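# Stack the 96-well plate from N1 onto N2's plate

## Task

Pick up the 96-well plate sitting in plate nest N1 and set it onto the plate already in plate nest N2 so the two are fully nested, with the upper plate's A1 well directly above the lower plate's A1 well. The lower plate has to stay flat in N2. Finish by opening the gripper and pulling the hand away.

## Robot and tools

Robot: two 6-joint arms, left_arm and right_arm, each with a parallel gripper. Joint order per arm is waist, shoulder, elbow, wrist pitch, wrist yaw, wrist roll, followed by the gripper opening.

Frame: one world frame for everything. Origin is on the table surface midway between the arms, +x points away from the robot over the table, +z is up, and left_arm sits on the +y side. The arm names do not correspond to image sides. Viewed from behind the arms, N1 is the right-hand nest (toward -y) and N2 the left-hand one (toward +y). Each plate has one clipped corner; that corner is where well A1 is, so match clipped corner to clipped corner.

Gripper geometry: fingers extend along the gripper's +z axis and close along its y axis. The reported end_effector_position is the point between the finger pads, roughly 1 cm back from the tips.

Tool execute_actions, argument actions: a list holding zero or one item. An empty list only reports the current state. An action item is {"rows": [...], "steps": n}, with n from 1 to 15 (default 15), each step being 1/30 s; rows holds 1 to 15 rows, one used per step, the final row reused if there are fewer rows than steps. A wait item is {"steps": n} with n up to 300 and no rows; it sends nothing and returns after that many steps since the previous result. Optional pictures (boolean) turns camera images on or off for that result; they are on by default. A refused call commands nothing.

Row layout: a single list of 14 numbers covering both arms, each in [-1, 1], always all 14 even if one arm stays still: left_arm waist, shoulder, elbow, wrist pitch, wrist yaw, wrist roll, opening, then right_arm in the same seven-slot order.

Joint slots are offsets, not poses, expressed as a fraction of a per-joint scale: 1.0 equals 1.264 rad for waist, 1.32 shoulder, 1.276 elbow, 1.83 wrist pitch, 1.686 wrist yaw, 2.022 wrist roll. The offset is measured from the joint angles printed in the most recent result that lists them; before any such result in the scene, and for second or later calls within one reply, it is measured from where the arm is when the action begins. It is never relative to the previous row. Sending zeros therefore pulls the arm back to that reference, and zeros can also let an arm droop a little each action; to hold an arm steady, command the offset back to its desired angles in the first call of a reply and zeros after, increasing the aim if a joint keeps falling short.

Joint ranges (rad): waist -2.880 to 2.880, shoulder 0.000 to 3.142, elbow 0.000 to 3.019, wrist pitch -1.693 to 1.571, wrist yaw -1.571 to 1.571, wrist roll -2.094 to 2.094. A request more than 0.019 rad beyond an end gets the whole call refused; true ends may differ by up to 0.019 rad, and anything past the true end is clipped, reported as "joint sent to its limit" (possibly about an earlier action). Absence of that line does not prove there is more room.

Opening slot is absolute: +1 fully open, -1 closed. grip_measured in results uses the same scale (each gripper may read up to about 1 mm off). To hold the plate, keep commanding roughly 0.03 below grip_measured; a smaller gap grips more gently. Pad force tops out near 50 to 62 N.

Speed: each joint's target is kept within a fixed lead of its measured angle every step (waist 0.264, shoulder 0.32, elbow 0.276, wrist pitch 0.33, wrist yaw 0.186, wrist roll 0.522 rad), and targets are scaled back if they would put the gripper over 70 mm from where it is. Big offsets take several actions. Moves of only a few mm may not shift the hand at all. Between calls the arms keep heading to the last row's target until everything has nearly stopped or a step is HELD.

Results: a state line `left_arm: …` | `right_arm: …` with end_effector_position (m, world frame) and end_effector_quat_wxyz for each gripper; the printed position can be off, more so at long reach. Joint positions and Joint velocities give one block per arm: six joints (rad, rad/s) then finger-pad gap (m, m/s; 0.094 m is fully open). "joint command not followed" means a clearance check altered or blocked joint targets on some steps, while the rest of the row still ran. HELD tags steps where your row was partly or fully not sent. MOTOR HOT appears from 85 °C; at 100 °C an OVER-TEMPERATURE FAULT drops that arm, so avoid long loaded holds.

Tool zoom_image: camera (cam_head_left, cam_head_right, cam_left_wrist, cam_right_wrist) and region [x0, y0, x1, y1] in pixels of that camera's latest image, origin top-left, at most 504 by 504. All cameras are 672x504; calibration (K, distortion, T_world_to_cam) was supplied, with small per-scene errors, and wrist camera poses follow the arm's joint readings.

Tool finished_scene: scene (integer 1 to 2), the scene being ended. It is irreversible and reports whether the goal holds; only call it once the plate is nested, released and the hand clear.

Avoid: dropping the plate more than a few millimetres, knocking anything off the table, arm-to-arm contact or pressing, hard shoves on the lower plate or nests, and slams. Loose items may occasionally be nudged by an outside push, so recheck positions before grasping or releasing.

Each tool is called after ">>>" by a JSON object that holds its "method" and its "body".

## Session

>>> {"method": "execute_actions", "body": {"actions": []}}

Scene clock: 0.00 s of 13200.00 s.
left_arm: end_effector_position=(+0.0634, +0.8346, +0.2882) grip_measured=+1.000 end_effector_quat_wxyz=(-0.385, +0.696, -0.474, +0.376) | right_arm: end_effector_position=(+0.5300, -0.0419, +0.2552) grip_measured=+1.000 end_effector_quat_wxyz=(+0.613, -0.326, +0.569, -0.440)
Joint positions: left_arm=[ 1.637  1.735  1.581 -1.374  1.136 -0.224  0.094] | right_arm=[ 0.702  1.77   0.976  1.005  0.845 -1.302  0.094]
Joint velocities: left_arm=[ 0.005  0.005  0.002 -0.007  0.037  0.022  0.   ] | right_arm=[-0.005  0.005  0.012 -0.012  0.007  0.051  0.   ]
camera_calibration (this result's frames):
cam_left_wrist: T_world_to_cam=[[0.379106, 0.252605, 0.890208, -0.491155], [-0.302456, -0.875354, 0.377194, 0.645092], [0.874528, -0.412245, -0.25545, 0.485013], [0, 0, 0, 1]] pos_world=[-0.042846, 0.888696, 0.317802]
cam_right_wrist: T_world_to_cam=[[-0.160621, -0.388488, 0.907347, -0.159532], [-0.604562, -0.687932, -0.401565, 0.397236], [0.780196, -0.613047, -0.124369, -0.284919], [0, 0, 0, 1]] pos_world=[0.436822, 0.0366263, 0.268831]

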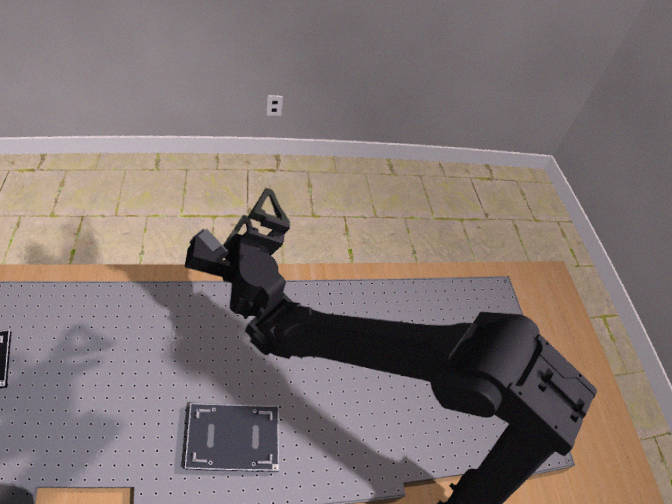

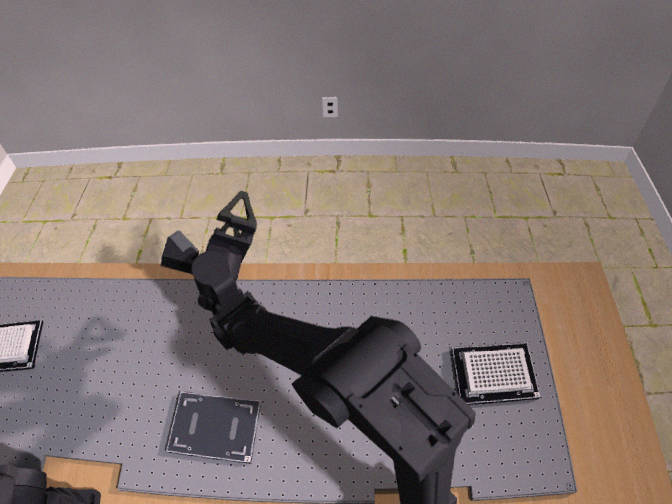

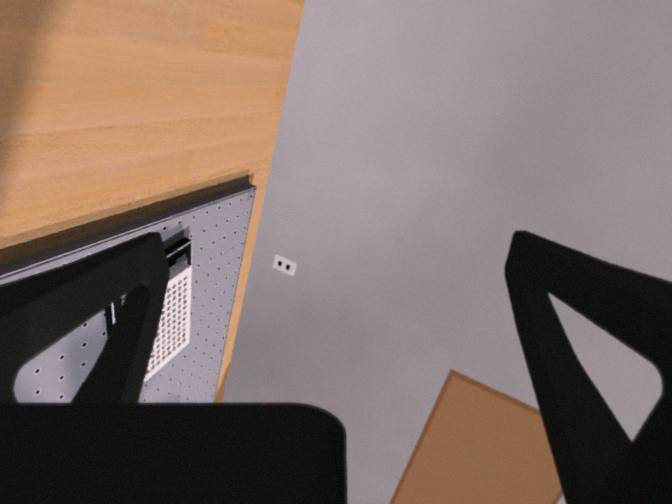

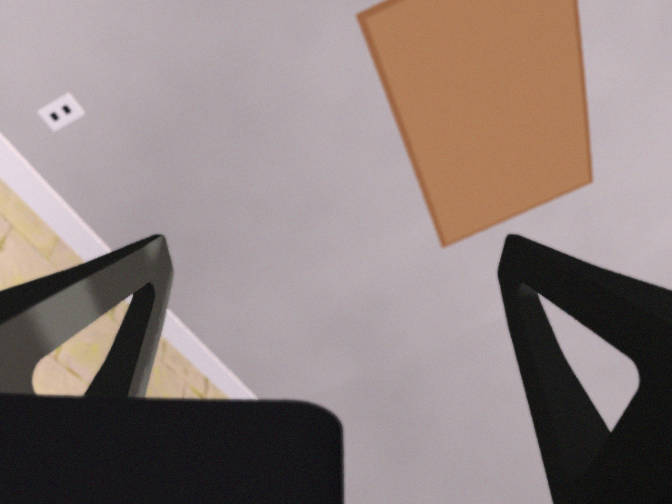

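>>> {"method": "zoom_image", "body": {"camera": "cam_head_right", "region": [440,330,560,420]}}

>>> {"method": "zoom_image", "body": {"camera": "cam_head_right", "region": [0,305,100,385]}}

Region (440, 330, 560, 420) of cam_head_right's 672x504 image, scaled by 4.200, with more detail than that image has; it fills the top 378 rows of this view, and the rest is white.

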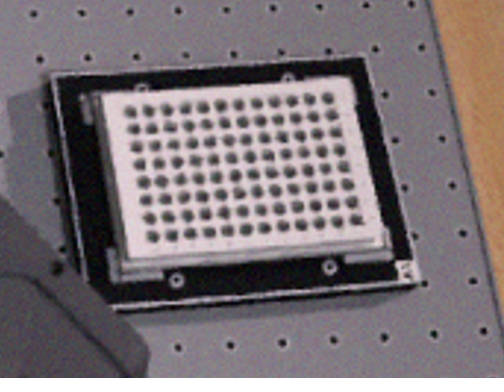

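Region (0, 305, 100, 385) of cam_head_right's 672x504 image, scaled by 5.040, with more detail than that image has; it fills the top 403 rows of this view, and the rest is white.

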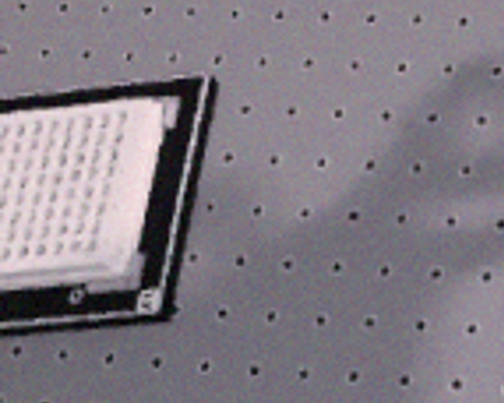

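>>> {"method": "execute_actions", "body": {"actions": [{"rows":[[-0.89,-0.18,-0.1,0,-0.674,-0.433,1,-1.0,-0.33,0.03,-0.4,-0.501,0.6,1]]}], "pictures": false}}

>>> {"method": "execute_actions", "body": {"actions": [{"steps":40}], "pictures": false}}

Scene clock: 20.23 s of 13200.00 s.
left_arm: end_effector_position=(+0.2547, +0.7041, +0.2543) grip_measured=+1.000 end_effector_quat_wxyz=(-0.090, +0.828, -0.536, +0.138) | right_arm: end_effector_position=(+0.5837, -0.2198, +0.3731) grip_measured=+1.000 end_effector_quat_wxyz=(+0.683, -0.272, +0.645, -0.209)
Joint positions: left_arm=[ 1.029  1.529  1.472 -1.371  0.3   -0.872  0.094] | right_arm=[ 0.254  1.37   0.976  0.414  0.205 -0.7    0.094]
Joint velocities: left_arm=[-1.792 -0.103 -0.017 -0.002 -1.546 -0.784  0.   ] | right_arm=[-1.509 -0.62   0.007 -0.779 -1.282  1.531  0.   ]
Steps of this call (steps 1 to 90: nothing new was sent; then 16.73 s passed at rest; steps 91 to 105: all 15 steps of this action). Readings (joint positions):
91: left_arm=[1.630 1.728 1.575 -1.372 1.096 -0.258] | right_arm=[0.696 1.762 0.976 0.981 0.811 -1.273]
92: left_arm=[1.620 1.714 1.556 -1.371 1.050 -0.299] | right_arm=[0.686 1.749 0.976 0.939 0.775 -1.241]
94: left_arm=[1.575 1.677 1.517 -1.371 0.954 -0.386] | right_arm=[0.651 1.707 0.976 0.861 0.703 -1.174]
98: left_arm=[1.420 1.602 1.478 -1.371 0.739 -0.582] | right_arm=[0.545 1.586 0.976 0.706 0.558 -1.037]
105: the state above

Scene clock: 21.57 s of 13200.00 s.
left_arm: end_effector_position=(+0.3958, +0.5661, +0.2469) grip_measured=+1.000 end_effector_quat_wxyz=(-0.069, +0.754, -0.653, +0.016) | right_arm: end_effector_position=(+0.5163, -0.6609, +0.3704) grip_measured=+1.000 end_effector_quat_wxyz=(+0.654, +0.149, +0.713, -0.205)
Joint positions: left_arm=[ 0.519  1.515  1.457 -1.371  0.001 -1.084  0.094] | right_arm=[-0.559  1.32   0.976  0.284  0.003 -0.097  0.094]
Joint velocities: left_arm=[ 0.005 -0.015 -0.007 -0.007 -0.081 -0.037  0.   ] | right_arm=[-0.005 -0.015 -0.012  0.002  0.007 -0.037  0.   ]
Steps of this call (steps 1 to 40: the robot went on to your last target). Readings (joint positions):
1: left_arm=[0.967 1.526 1.472 -1.371 0.234 -0.898] | right_arm=[0.201 1.352 0.976 0.390 0.147 -0.644]
2: left_arm=[0.904 1.526 1.472 -1.371 0.167 -0.920] | right_arm=[0.148 1.338 0.976 0.371 0.101 -0.589]
4: left_arm=[0.779 1.526 1.471 -1.371 0.070 -0.956] | right_arm=[0.041 1.323 0.976 0.346 0.051 -0.491]
8: left_arm=[0.545 1.526 1.465 -1.371 0.010 -1.019] | right_arm=[-0.167 1.320 0.976 0.315 0.018 -0.354]
40: the state above

>>> {"method": "execute_actions", "body": {"actions": [{"rows":[[0,0,-0.095,-0.015,0,0,1,0,0.025,-0.058,-0.772,0,0.537,1]]}], "pictures": false}}

>>> {"method": "execute_actions", "body": {"actions": [{"steps":40}]}}

Scene clock: 25.33 s of 13200.00 s.
left_arm: end_effector_position=(+0.3607, +0.5404, +0.1936) grip_measured=+1.000 end_effector_quat_wxyz=(+0.006, +0.756, -0.654, -0.001) | right_arm: end_effector_position=(+0.3229, -0.5534, +0.1079) grip_measured=+1.000 end_effector_quat_wxyz=(+0.058, +0.633, +0.772, +0.009)
Joint positions: left_arm=[ 0.519  1.516  1.324 -1.391  0.001 -1.084  0.094] | right_arm=[-0.559  1.345  0.905 -1.013  0.003  0.867  0.094]
Joint velocities: left_arm=[ 0.015  0.005 -0.002  0.002 -0.007 -0.051  0.   ] | right_arm=[-0.005  0.005 -0.217 -1.976 -0.051  0.857  0.   ]
Steps of this call (steps 1 to 15: the robot went on to your last target; steps 16 to 90: nothing new was sent; then 0.27 s passed at rest; steps 91 to 105: all 15 steps of this action). Readings (joint positions):
91: left_arm=[0.519 1.513 1.442 -1.371 0.001 -1.084] | right_arm=[-0.559 1.319 0.975 0.242 0.003 -0.042]
92: left_arm=[0.519 1.505 1.415 -1.371 0.001 -1.084] | right_arm=[-0.559 1.314 0.973 0.177 0.003 0.023]
94: left_arm=[0.519 1.500 1.360 -1.383 0.001 -1.084] | right_arm=[-0.559 1.312 0.959 0.039 0.003 0.153]
98: left_arm=[0.519 1.515 1.324 -1.391 0.001 -1.084] | right_arm=[-0.559 1.320 0.932 -0.290 0.003 0.457]
105: the state above

Scene clock: 26.67 s of 13200.00 s.
left_arm: end_effector_position=(+0.3607, +0.5404, +0.1936) grip_measured=+1.000 end_effector_quat_wxyz=(+0.006, +0.756, -0.654, -0.001) | right_arm: end_effector_position=(+0.2960, -0.5385, +0.1025) grip_measured=+1.000 end_effector_quat_wxyz=(-0.000, +0.677, +0.736, -0.001)
Joint positions: left_arm=[ 0.519  1.516  1.324 -1.391  0.001 -1.084  0.094] | right_arm=[-0.559  1.346  0.895 -1.121  0.003  0.981  0.094]
Joint velocities: left_arm=[-0.005  0.005  0.012 -0.017 -0.007 -0.051  0.   ] | right_arm=[ 0.024  0.015 -0.007  0.012 -0.007 -0.007  0.   ]
Steps of this call (steps 1 to 30: the robot went on to your last target; steps 31 to 40: nothing new was sent). Readings (joint positions):
1: left_arm=[0.519 1.516 1.324 -1.391 0.001 -1.084] | right_arm=[-0.559 1.346 0.899 -1.065 0.003 0.890]
2: left_arm=[0.519 1.516 1.324 -1.391 0.001 -1.084] | right_arm=[-0.559 1.346 0.895 -1.094 0.003 0.909]
4: left_arm=[0.519 1.516 1.324 -1.391 0.001 -1.084] | right_arm=[-0.559 1.346 0.895 -1.116 0.003 0.935]
8: left_arm=[0.519 1.516 1.324 -1.391 0.001 -1.084] | right_arm=[-0.559 1.346 0.895 -1.121 0.003 0.963]
40: the state above
All arms were judged still, so your last target was given up. Only a new action makes them travel on or press farther. Fingers that are still opening or closing keep moving.
camera_calibration (this result's frames):
cam_left_wrist: T_world_to_cam=[[0.989794, 0.141296, -0.0185422, -0.429509], [0.12498, -0.798163, 0.589335, 0.276158], [0.068471, -0.585637, -0.807676, 0.570912], [0, 0, 0, 1]] pos_world=[0.35152, 0.615454, 0.290399]
cam_right_wrist: T_world_to_cam=[[-0.99545, -0.0951645, -0.00479137, 0.247051], [-0.0802377, 0.810068, 0.58082, 0.403528], [-0.0513921, 0.578562, -0.814018, 0.532784], [0, 0, 0, 1]] pos_world=[0.305686, -0.611623, 0.200502]

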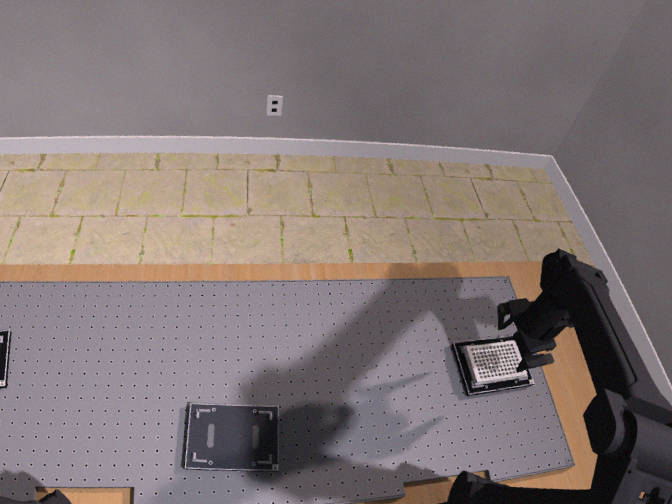

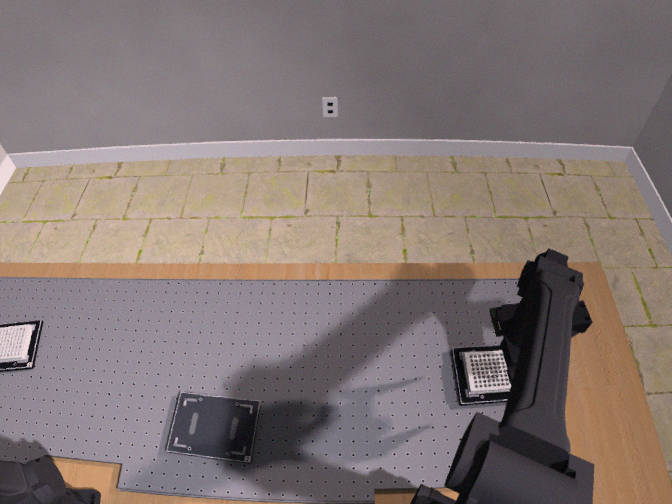

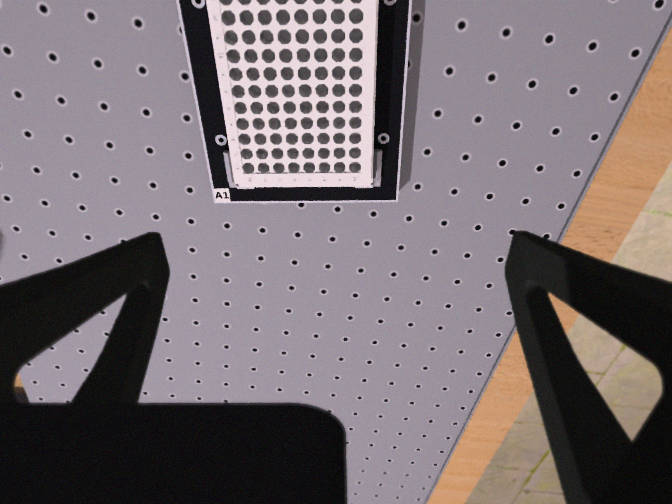

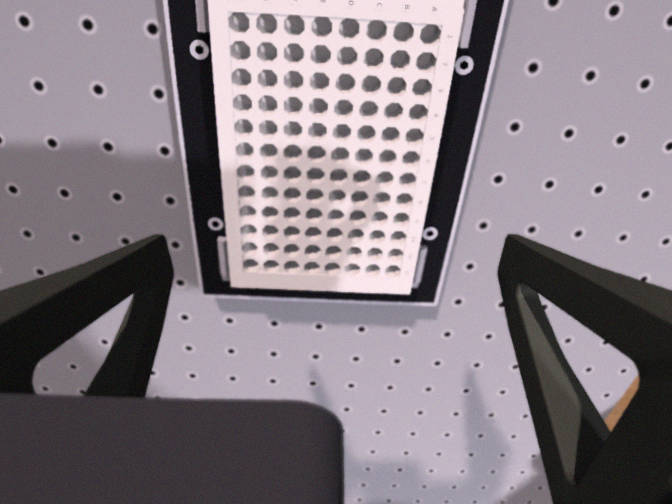

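>>> {"method": "execute_actions", "body": {"actions": [{"rows":[[0,0,0.01,0,0,0,1,0.017,0.063,-0.059,0.09,0,0.039,1]]}], "pictures": false}}

>>> {"method": "execute_actions", "body": {"actions": [{"steps":10}]}}

Scene clock: 51.07 s of 13200.00 s.
left_arm: end_effector_position=(+0.3607, +0.5404, +0.1936) grip_measured=+1.000 end_effector_quat_wxyz=(+0.006, +0.756, -0.654, -0.001) | right_arm: end_effector_position=(+0.3001, -0.5349, +0.0512) grip_measured=+1.000 end_effector_quat_wxyz=(-0.001, +0.697, +0.717, -0.002)
Joint positions: left_arm=[ 0.519  1.516  1.324 -1.391  0.001 -1.084  0.094] | right_arm=[-0.545  1.429  0.822 -0.966  0.003  1.05   0.094]
Joint velocities: left_arm=[-0.015 -0.005  0.012 -0.017  0.022 -0.081  0.   ] | right_arm=[-0.005 -0.005 -0.012  0.027 -0.095  0.022  0.   ]
Steps of this call (steps 1 to 90: nothing new was sent; then 20.90 s passed at rest; steps 91 to 105: all 15 steps of this action). Readings (joint positions):
91: left_arm=[0.519 1.516 1.324 -1.391 0.001 -1.084] | right_arm=[-0.558 1.348 0.884 -1.088 0.003 0.994]
92: left_arm=[0.519 1.516 1.324 -1.391 0.001 -1.084] | right_arm=[-0.556 1.352 0.871 -1.038 0.003 1.005]
94: left_arm=[0.519 1.516 1.324 -1.391 0.001 -1.084] | right_arm=[-0.550 1.379 0.848 -0.987 0.003 1.022]
98: left_arm=[0.519 1.516 1.324 -1.391 0.001 -1.084] | right_arm=[-0.545 1.426 0.825 -0.969 0.003 1.040]
105: the state above

Scene clock: 51.40 s of 13200.00 s.
left_arm: end_effector_position=(+0.3607, +0.5404, +0.1936) grip_measured=+1.000 end_effector_quat_wxyz=(+0.006, +0.756, -0.654, -0.001) | right_arm: end_effector_position=(+0.3002, -0.5350, +0.0512) grip_measured=+1.000 end_effector_quat_wxyz=(-0.000, +0.698, +0.716, -0.002)
Joint positions: left_arm=[ 0.519  1.516  1.324 -1.391  0.001 -1.084  0.094] | right_arm=[-0.545  1.429  0.822 -0.965  0.003  1.052  0.094]
Joint velocities: left_arm=[-0.005 -0.005 -0.002 -0.017 -0.037  0.037  0.   ] | right_arm=[-0.005 -0.015  0.012  0.017  0.037  0.022  0.   ]
Steps of this call (steps 1 to 10: the robot went on to your last target). Readings (joint positions):
1: left_arm=[0.519 1.516 1.324 -1.391 0.001 -1.084] | right_arm=[-0.545 1.429 0.822 -0.965 0.003 1.050]
2: left_arm=[0.519 1.516 1.324 -1.391 0.001 -1.084] | right_arm=[-0.545 1.429 0.822 -0.965 0.003 1.051]
4: left_arm=[0.519 1.516 1.324 -1.391 0.001 -1.084] | right_arm=[-0.545 1.429 0.822 -0.965 0.003 1.051]
8: left_arm=[0.519 1.516 1.324 -1.391 0.001 -1.084] | right_arm=[-0.545 1.429 0.822 -0.965 0.003 1.052]
10: the state above
camera_calibration (this result's frames):
cam_left_wrist: T_world_to_cam=[[0.989794, 0.141296, -0.0185422, -0.429509], [0.12498, -0.798163, 0.589335, 0.276158], [0.068471, -0.585637, -0.807676, 0.570912], [0, 0, 0, 1]] pos_world=[0.35152, 0.615454, 0.290399]
cam_right_wrist: T_world_to_cam=[[-0.999236, -0.0388406, -0.00426157, 0.282518], [-0.0340868, 0.813188, 0.581002, 0.418674], [-0.019101, 0.580703, -0.813891, 0.480641], [0, 0, 0, 1]] pos_world=[0.305755, -0.608597, 0.149143]

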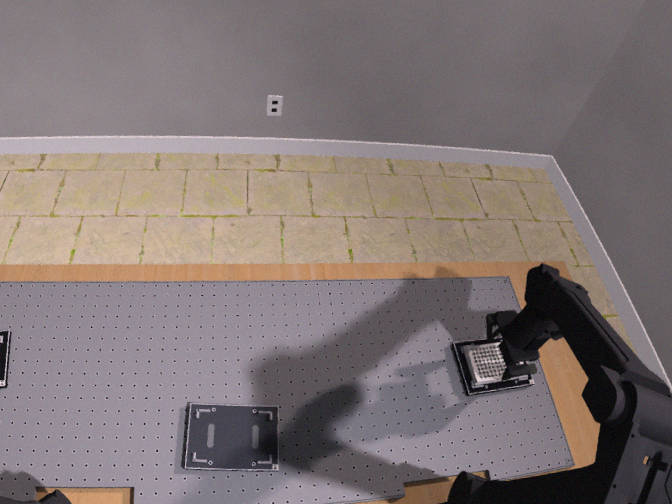

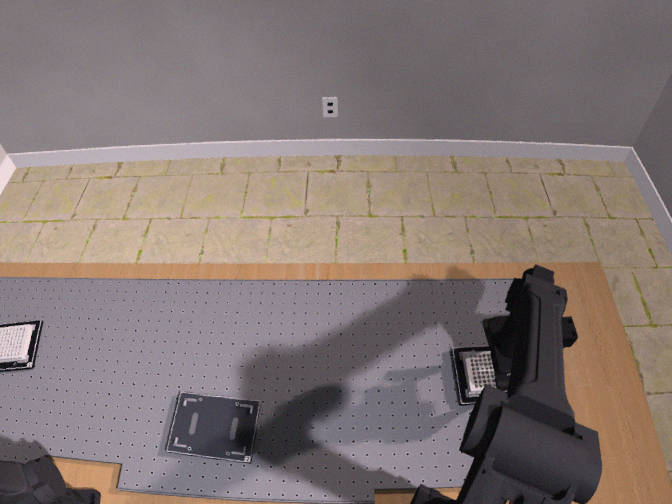

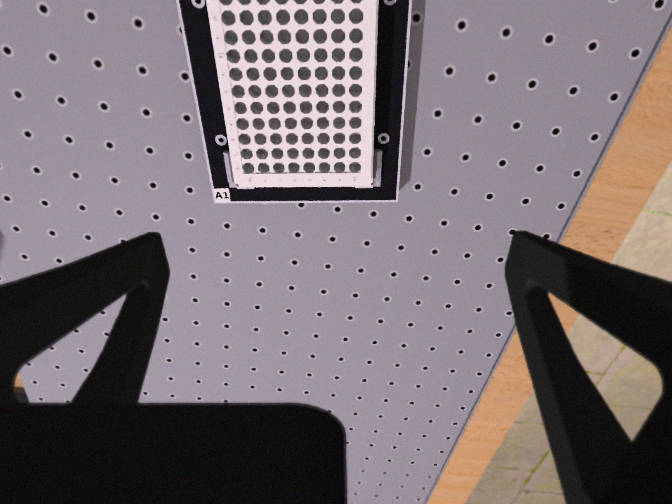

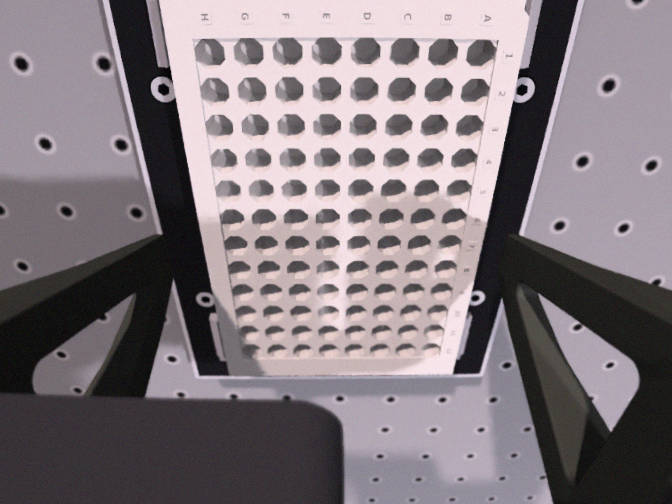

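>>> {"method": "execute_actions", "body": {"actions": []}}

Scene clock: 70.63 s of 13200.00 s.
left_arm: end_effector_position=(+0.3607, +0.5404, +0.1936) grip_measured=+1.000 end_effector_quat_wxyz=(+0.006, +0.756, -0.654, -0.001) | right_arm: end_effector_position=(+0.3002, -0.5350, +0.0512) grip_measured=+1.000 end_effector_quat_wxyz=(-0.000, +0.698, +0.716, -0.002)
Joint positions: left_arm=[ 0.519  1.516  1.324 -1.391  0.001 -1.084  0.094] | right_arm=[-0.545  1.429  0.822 -0.965  0.003  1.052  0.094]
Joint velocities: left_arm=[ 0.005 -0.005 -0.012 -0.007  0.066 -0.066  0.   ] | right_arm=[-0.024  0.005  0.007  0.007  0.022 -0.051  0.   ]
Steps of this call (steps 1 to 15: the robot went on to your last target; steps 16 to 90: nothing new was sent; then 16.23 s passed at rest). Readings (joint positions):
1: left_arm=[0.519 1.516 1.324 -1.391 0.001 -1.084] | right_arm=[-0.545 1.429 0.822 -0.965 0.003 1.052]
2: left_arm=[0.519 1.516 1.324 -1.391 0.001 -1.084] | right_arm=[-0.545 1.429 0.822 -0.965 0.003 1.052]
4: left_arm=[0.519 1.516 1.324 -1.391 0.001 -1.084] | right_arm=[-0.545 1.429 0.822 -0.965 0.003 1.052]
8: left_arm=[0.519 1.516 1.324 -1.391 0.001 -1.084] | right_arm=[-0.545 1.429 0.822 -0.965 0.003 1.052]
90: the state above
All arms were judged still, so your last target was given up. Only a new action makes them travel on or press farther. Fingers that are still opening or closing keep moving.
camera_calibration (this result's frames):
cam_left_wrist: T_world_to_cam=[[0.989794, 0.141296, -0.0185422, -0.429509], [0.12498, -0.798163, 0.589335, 0.276158], [0.068471, -0.585637, -0.807676, 0.570912], [0, 0, 0, 1]] pos_world=[0.35152, 0.615454, 0.290399]
cam_right_wrist: T_world_to_cam=[[-0.999251, -0.0384595, -0.00426215, 0.282727], [-0.0337769, 0.813202, 0.581001, 0.418588], [-0.018879, 0.58071, -0.813892, 0.480578], [0, 0, 0, 1]] pos_world=[0.305726, -0.608599, 0.149143]

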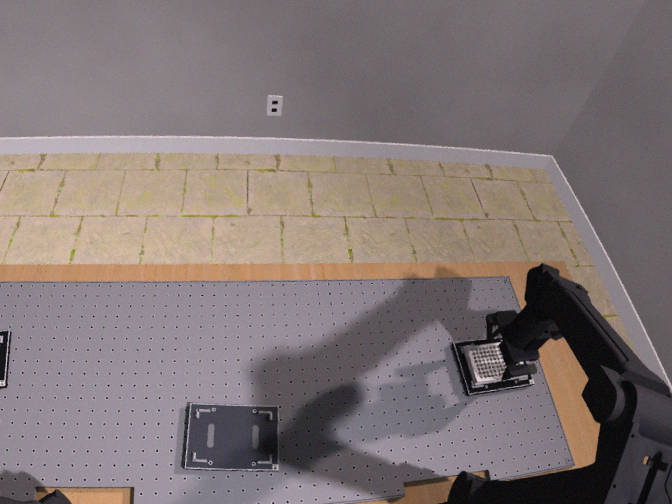

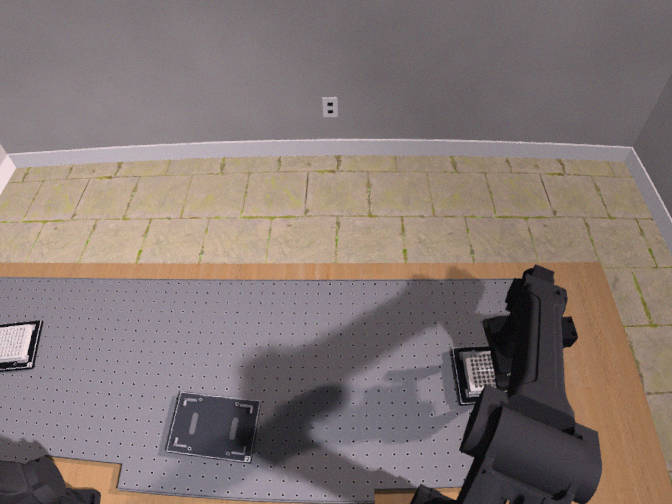

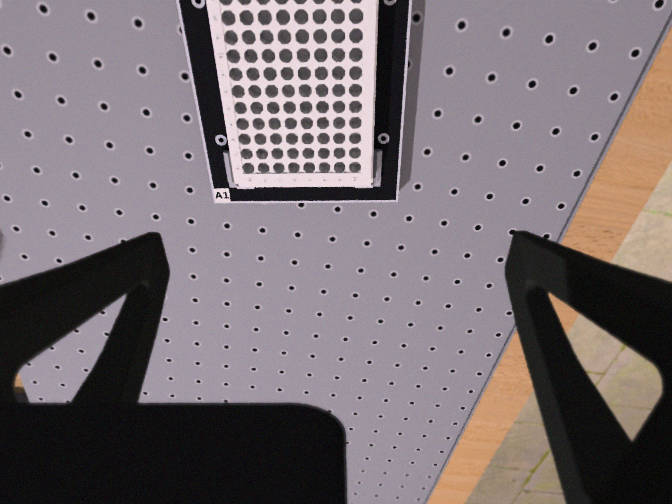

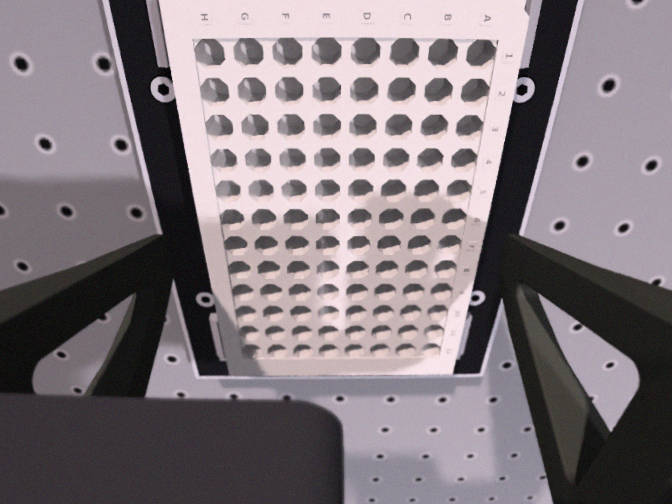

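>>> {"method": "execute_actions", "body": {"actions": [{"rows":[[0,0,0,0,0,0,1,0,0.021,-0.017,0.02,0,0,1]]}]}}

Scene clock: 80.43 s of 13200.00 s.
left_arm: end_effector_position=(+0.3607, +0.5404, +0.1936) grip_measured=+1.000 end_effector_quat_wxyz=(+0.006, +0.756, -0.654, -0.001) | right_arm: end_effector_position=(+0.3013, -0.5356, +0.0458) grip_measured=+1.000 end_effector_quat_wxyz=(+0.004, +0.698, +0.716, -0.000)
Joint positions: left_arm=[ 0.519  1.516  1.324 -1.391  0.001 -1.084  0.094] | right_arm=[-0.545  1.436  0.812 -0.938  0.003  1.052  0.094]
Joint velocities: left_arm=[ 0.005 -0.005 -0.007 -0.012 -0.095 -0.051  0.   ] | right_arm=[ 0.005 -0.005 -0.007 -0.007 -0.022 -0.022  0.   ]
Steps of this call (steps 1 to 90: nothing new was sent; then 6.30 s passed at rest; steps 91 to 105: all 15 steps of this action). Readings (joint positions):
91: left_arm=[0.519 1.516 1.324 -1.391 0.001 -1.084] | right_arm=[-0.545 1.430 0.820 -0.960 0.003 1.052]
92: left_arm=[0.519 1.516 1.324 -1.391 0.001 -1.084] | right_arm=[-0.545 1.430 0.818 -0.951 0.003 1.052]
94: left_arm=[0.519 1.516 1.324 -1.391 0.001 -1.084] | right_arm=[-0.545 1.432 0.815 -0.942 0.003 1.052]
98: left_arm=[0.519 1.516 1.324 -1.391 0.001 -1.084] | right_arm=[-0.545 1.436 0.812 -0.939 0.003 1.052]
105: the state above
camera_calibration (this result's frames):
cam_left_wrist: T_world_to_cam=[[0.989794, 0.141296, -0.0185422, -0.429509], [0.12498, -0.798163, 0.589335, 0.276158], [0.068471, -0.585637, -0.807676, 0.570912], [0, 0, 0, 1]] pos_world=[0.35152, 0.615454, 0.290399]
cam_right_wrist: T_world_to_cam=[[-0.999176, -0.0384995, -0.0128136, 0.284164], [-0.0388361, 0.815918, 0.576862, 0.425459], [-0.0117541, 0.576885, -0.816741, 0.472452], [0, 0, 0, 1]] pos_world=[0.306006, -0.608749, 0.14408]

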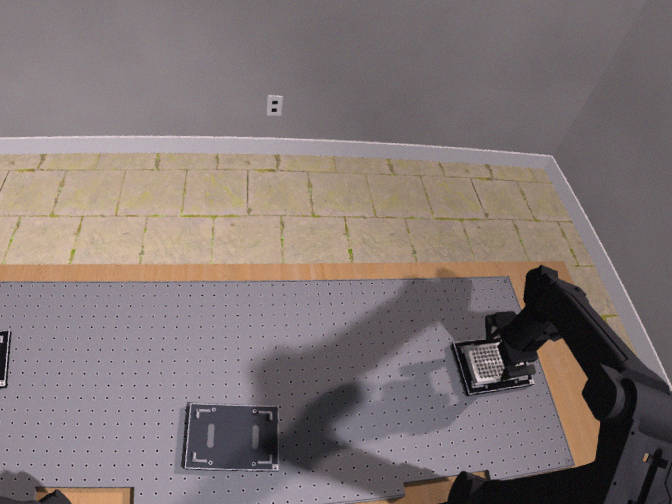

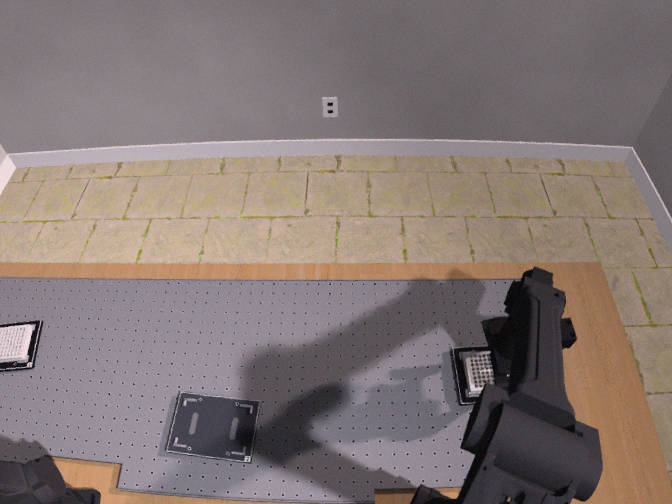

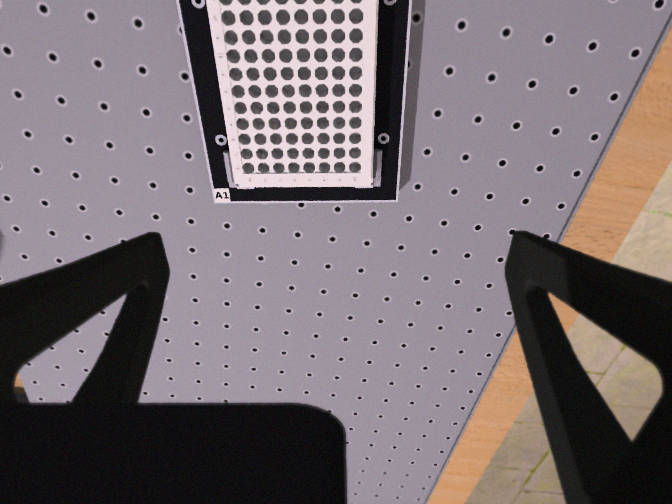

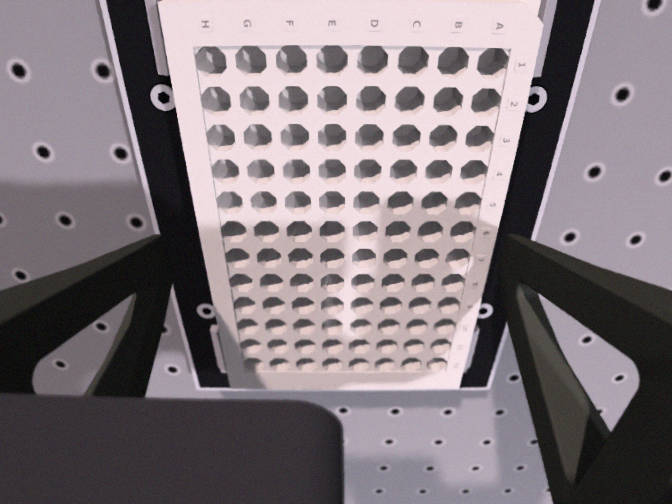

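>>> {"method": "execute_actions", "body": {"actions": [{"rows":[[0,0,0,0,0,0,1,0,0,-0.013,0,0,0,1]]}]}}

Scene clock: 83.57 s of 13200.00 s.
left_arm: end_effector_position=(+0.3607, +0.5404, +0.1936) grip_measured=+1.000 end_effector_quat_wxyz=(+0.006, +0.756, -0.654, -0.001) | right_arm: end_effector_position=(+0.2992, -0.5345, +0.0442) grip_measured=+1.000 end_effector_quat_wxyz=(+0.002, +0.698, +0.716, -0.001)
Joint positions: left_arm=[ 0.519  1.516  1.324 -1.391  0.001 -1.084  0.094] | right_arm=[-0.545  1.436  0.807 -0.938  0.003  1.052  0.094]
Joint velocities: left_arm=[-0.015  0.005 -0.017 -0.002 -0.007 -0.095  0.   ] | right_arm=[ 0.005 -0.005 -0.002 -0.002 -0.037 -0.007  0.   ]
Steps of this call (steps 1 to 15: the robot went on to your last target; steps 16 to 79: nothing new was sent; steps 80 to 94: all 15 steps of this action). Readings (joint positions):
80: left_arm=[0.519 1.516 1.324 -1.391 0.001 -1.084] | right_arm=[-0.545 1.436 0.812 -0.938 0.003 1.052]
81: left_arm=[0.519 1.516 1.324 -1.391 0.001 -1.084] | right_arm=[-0.545 1.436 0.811 -0.938 0.003 1.052]
83: left_arm=[0.519 1.516 1.324 -1.391 0.001 -1.084] | right_arm=[-0.545 1.436 0.808 -0.938 0.003 1.052]
87: left_arm=[0.519 1.516 1.324 -1.391 0.001 -1.084] | right_arm=[-0.545 1.436 0.807 -0.938 0.003 1.052]
94: the state above
camera_calibration (this result's frames):
cam_left_wrist: T_world_to_cam=[[0.989794, 0.141296, -0.0185422, -0.429509], [0.12498, -0.798163, 0.589335, 0.276158], [0.068471, -0.585637, -0.807676, 0.570912], [0, 0, 0, 1]] pos_world=[0.35152, 0.615454, 0.290399]
cam_right_wrist: T_world_to_cam=[[-0.999223, -0.0384745, -0.00853798, 0.281973], [-0.036311, 0.814562, 0.578939, 0.423796], [-0.0153196, 0.578799, -0.815326, 0.472561], [0, 0, 0, 1]] pos_world=[0.304382, -0.607877, 0.142347]

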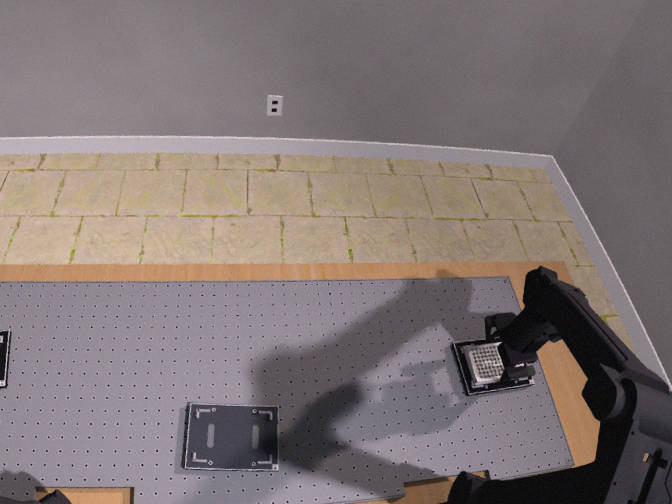

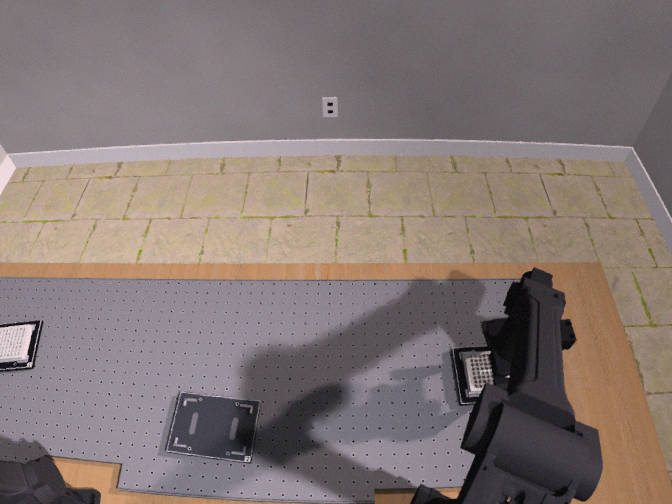

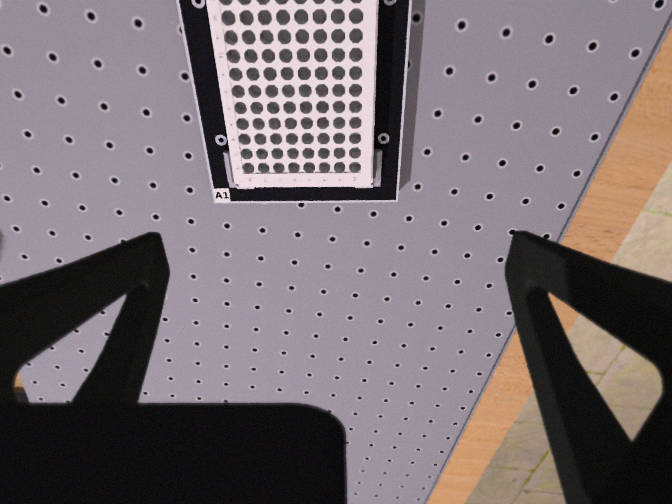

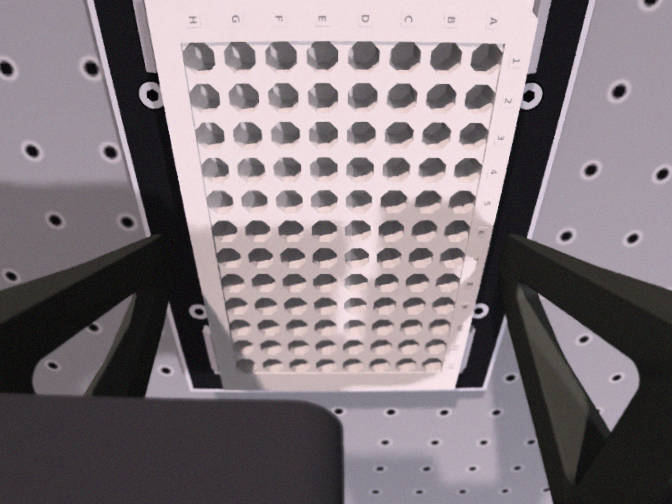

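>>> {"method": "execute_actions", "body": {"actions": [{"rows":[[0,0,0,0,0,0,1,0,0.021,-0.02,0.014,0,0,1]]}]}}

Scene clock: 85.87 s of 13200.00 s.
left_arm: end_effector_position=(+0.3607, +0.5404, +0.1936) grip_measured=+1.000 end_effector_quat_wxyz=(+0.006, +0.756, -0.654, -0.001) | right_arm: end_effector_position=(+0.2957, -0.5326, +0.0371) grip_measured=+1.000 end_effector_quat_wxyz=(-0.001, +0.698, +0.716, -0.002)
Joint positions: left_arm=[ 0.519  1.516  1.324 -1.391  0.001 -1.084  0.094] | right_arm=[-0.545  1.444  0.792 -0.922  0.003  1.052  0.094]
Joint velocities: left_arm=[-0.005  0.005  0.007 -0.017 -0.066 -0.051  0.   ] | right_arm=[-0.005 -0.015 -0.022 -0.012  0.022  0.051  0.   ]
Steps of this call (steps 1 to 15: the robot went on to your last target; steps 16 to 54: nothing new was sent; steps 55 to 69: all 15 steps of this action). Readings (joint positions):
55: left_arm=[0.519 1.516 1.324 -1.391 0.001 -1.084] | right_arm=[-0.545 1.437 0.805 -0.934 0.003 1.052]
56: left_arm=[0.519 1.516 1.324 -1.391 0.001 -1.084] | right_arm=[-0.545 1.437 0.802 -0.929 0.003 1.052]
58: left_arm=[0.519 1.516 1.324 -1.391 0.001 -1.084] | right_arm=[-0.545 1.439 0.796 -0.924 0.003 1.052]
62: left_arm=[0.519 1.516 1.324 -1.391 0.001 -1.084] | right_arm=[-0.545 1.444 0.792 -0.923 0.003 1.052]
69: the state above
camera_calibration (this result's frames):
cam_left_wrist: T_world_to_cam=[[0.989794, 0.141296, -0.0185422, -0.429509], [0.12498, -0.798163, 0.589335, 0.276158], [0.068471, -0.585637, -0.807676, 0.570912], [0, 0, 0, 1]] pos_world=[0.35152, 0.615454, 0.290399]
cam_right_wrist: T_world_to_cam=[[-0.999257, -0.0384564, -0.00261756, 0.278278], [-0.0327998, 0.812677, 0.58179, 0.424122], [-0.0202463, 0.581444, -0.813335, 0.468384], [0, 0, 0, 1]] pos_world=[0.301466, -0.606312, 0.134931]

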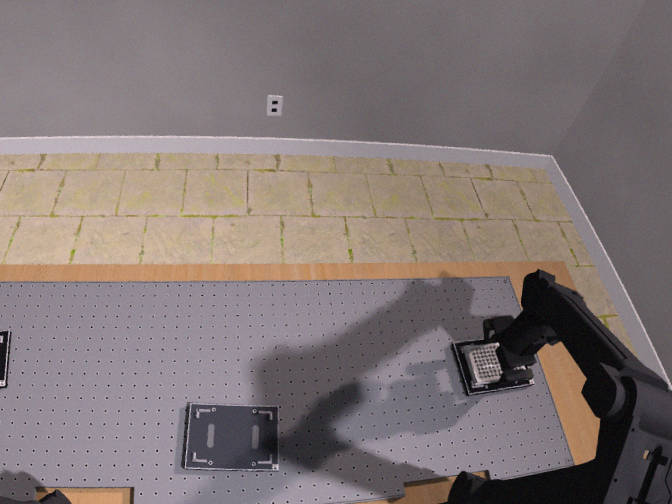

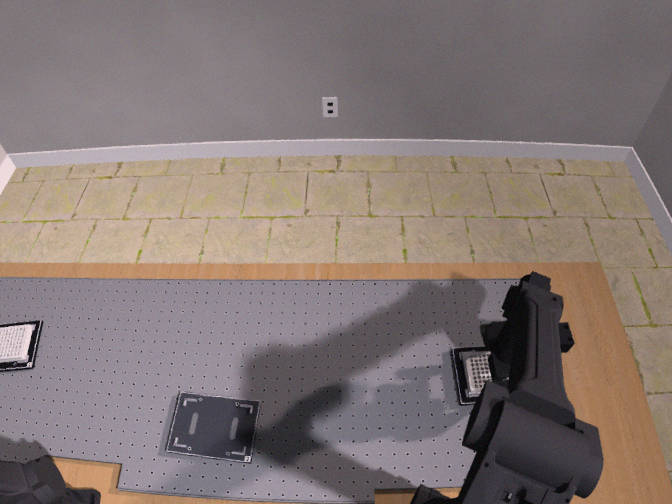

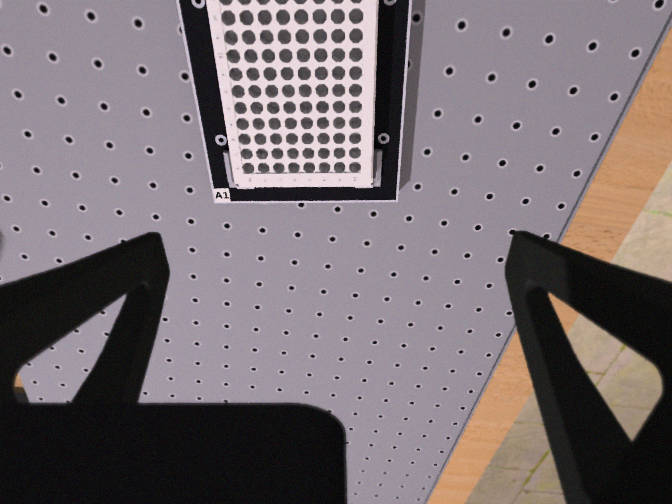

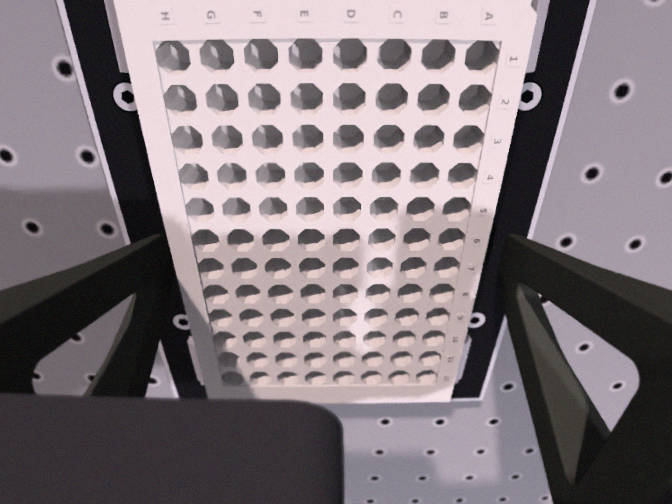

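Overshot; pitch up a bit plus shoulder.

>>> {"method": "execute_actions", "body": {"actions": [{"rows":[[0,0,0,0,0,0,1,0,0.019,0,0.012,0,0,1]]}]}}

Scene clock: 88.10 s of 13200.00 s.
left_arm: end_effector_position=(+0.3607, +0.5404, +0.1936) grip_measured=+1.000 end_effector_quat_wxyz=(+0.006, +0.756, -0.654, -0.001) | right_arm: end_effector_position=(+0.2982, -0.5339, +0.0362) grip_measured=+1.000 end_effector_quat_wxyz=(+0.003, +0.698, +0.716, -0.001)
Joint positions: left_arm=[ 0.519  1.516  1.324 -1.391  0.001 -1.084  0.094] | right_arm=[-0.545  1.447  0.792 -0.91   0.003  1.052  0.094]
Joint velocities: left_arm=[ 0.015  0.005 -0.007 -0.012  0.066  0.037  0.   ] | right_arm=[0.015 0.005 0.007 0.032 0.037 0.051 0.   ]
Steps of this call (steps 1 to 15: the robot went on to your last target; steps 16 to 52: nothing new was sent; steps 53 to 67: all 15 steps of this action). Readings (joint positions):
53: left_arm=[0.519 1.516 1.324 -1.391 0.001 -1.084] | right_arm=[-0.545 1.444 0.792 -0.920 0.003 1.052]
54: left_arm=[0.519 1.516 1.324 -1.391 0.001 -1.084] | right_arm=[-0.545 1.444 0.792 -0.916 0.003 1.052]
56: left_arm=[0.519 1.516 1.324 -1.391 0.001 -1.084] | right_arm=[-0.545 1.445 0.792 -0.912 0.003 1.052]
60: left_arm=[0.519 1.516 1.324 -1.391 0.001 -1.084] | right_arm=[-0.545 1.447 0.792 -0.910 0.003 1.052]
67: the state above
camera_calibration (this result's frames):
cam_left_wrist: T_world_to_cam=[[0.989794, 0.141296, -0.0185422, -0.429509], [0.12498, -0.798163, 0.589335, 0.276158], [0.068471, -0.585637, -0.807676, 0.570912], [0, 0, 0, 1]] pos_world=[0.35152, 0.615454, 0.290399]
cam_right_wrist: T_world_to_cam=[[-0.9992, -0.0384867, -0.0108403, 0.280913], [-0.0376718, 0.815293, 0.577822, 0.428754], [-0.0134005, 0.577769, -0.816091, 0.464584], [0, 0, 0, 1]] pos_world=[0.303065, -0.607171, 0.134444]

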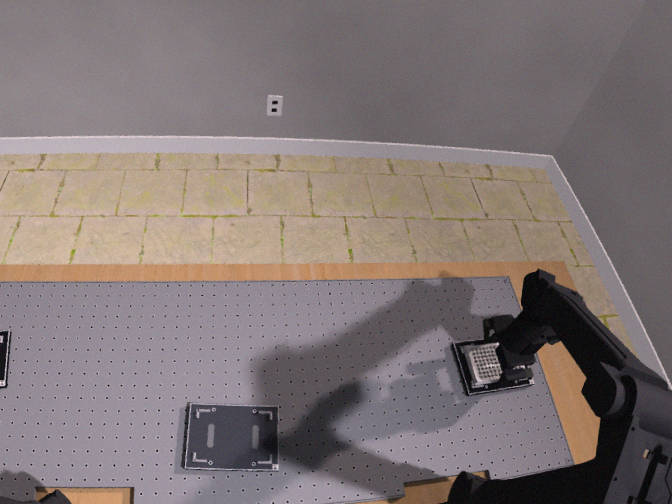

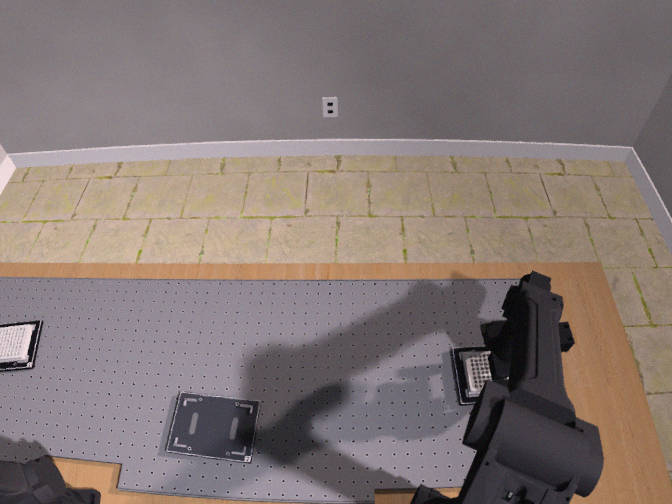

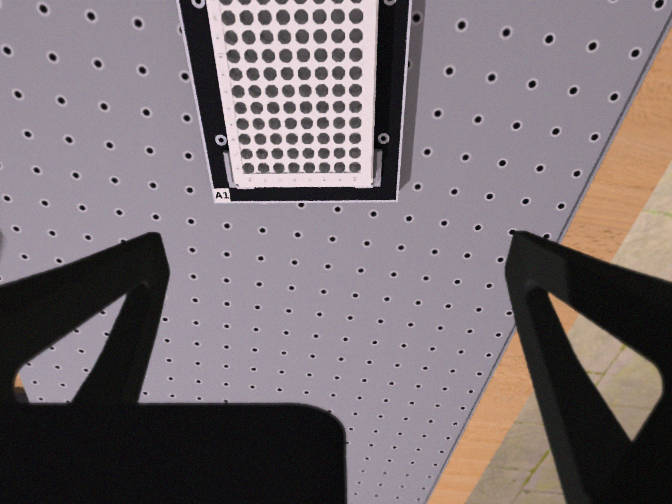

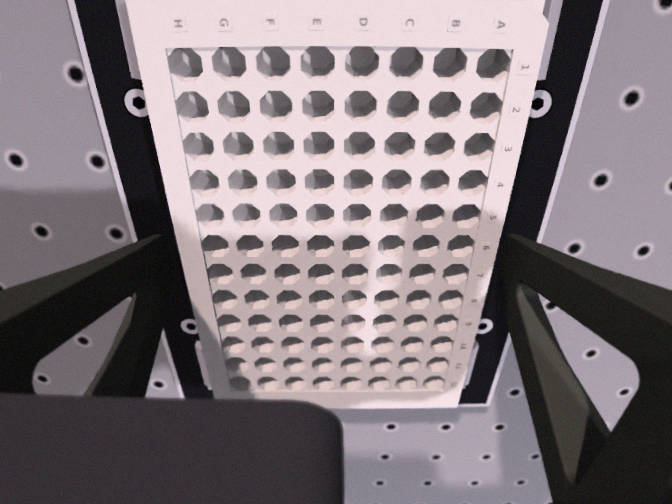

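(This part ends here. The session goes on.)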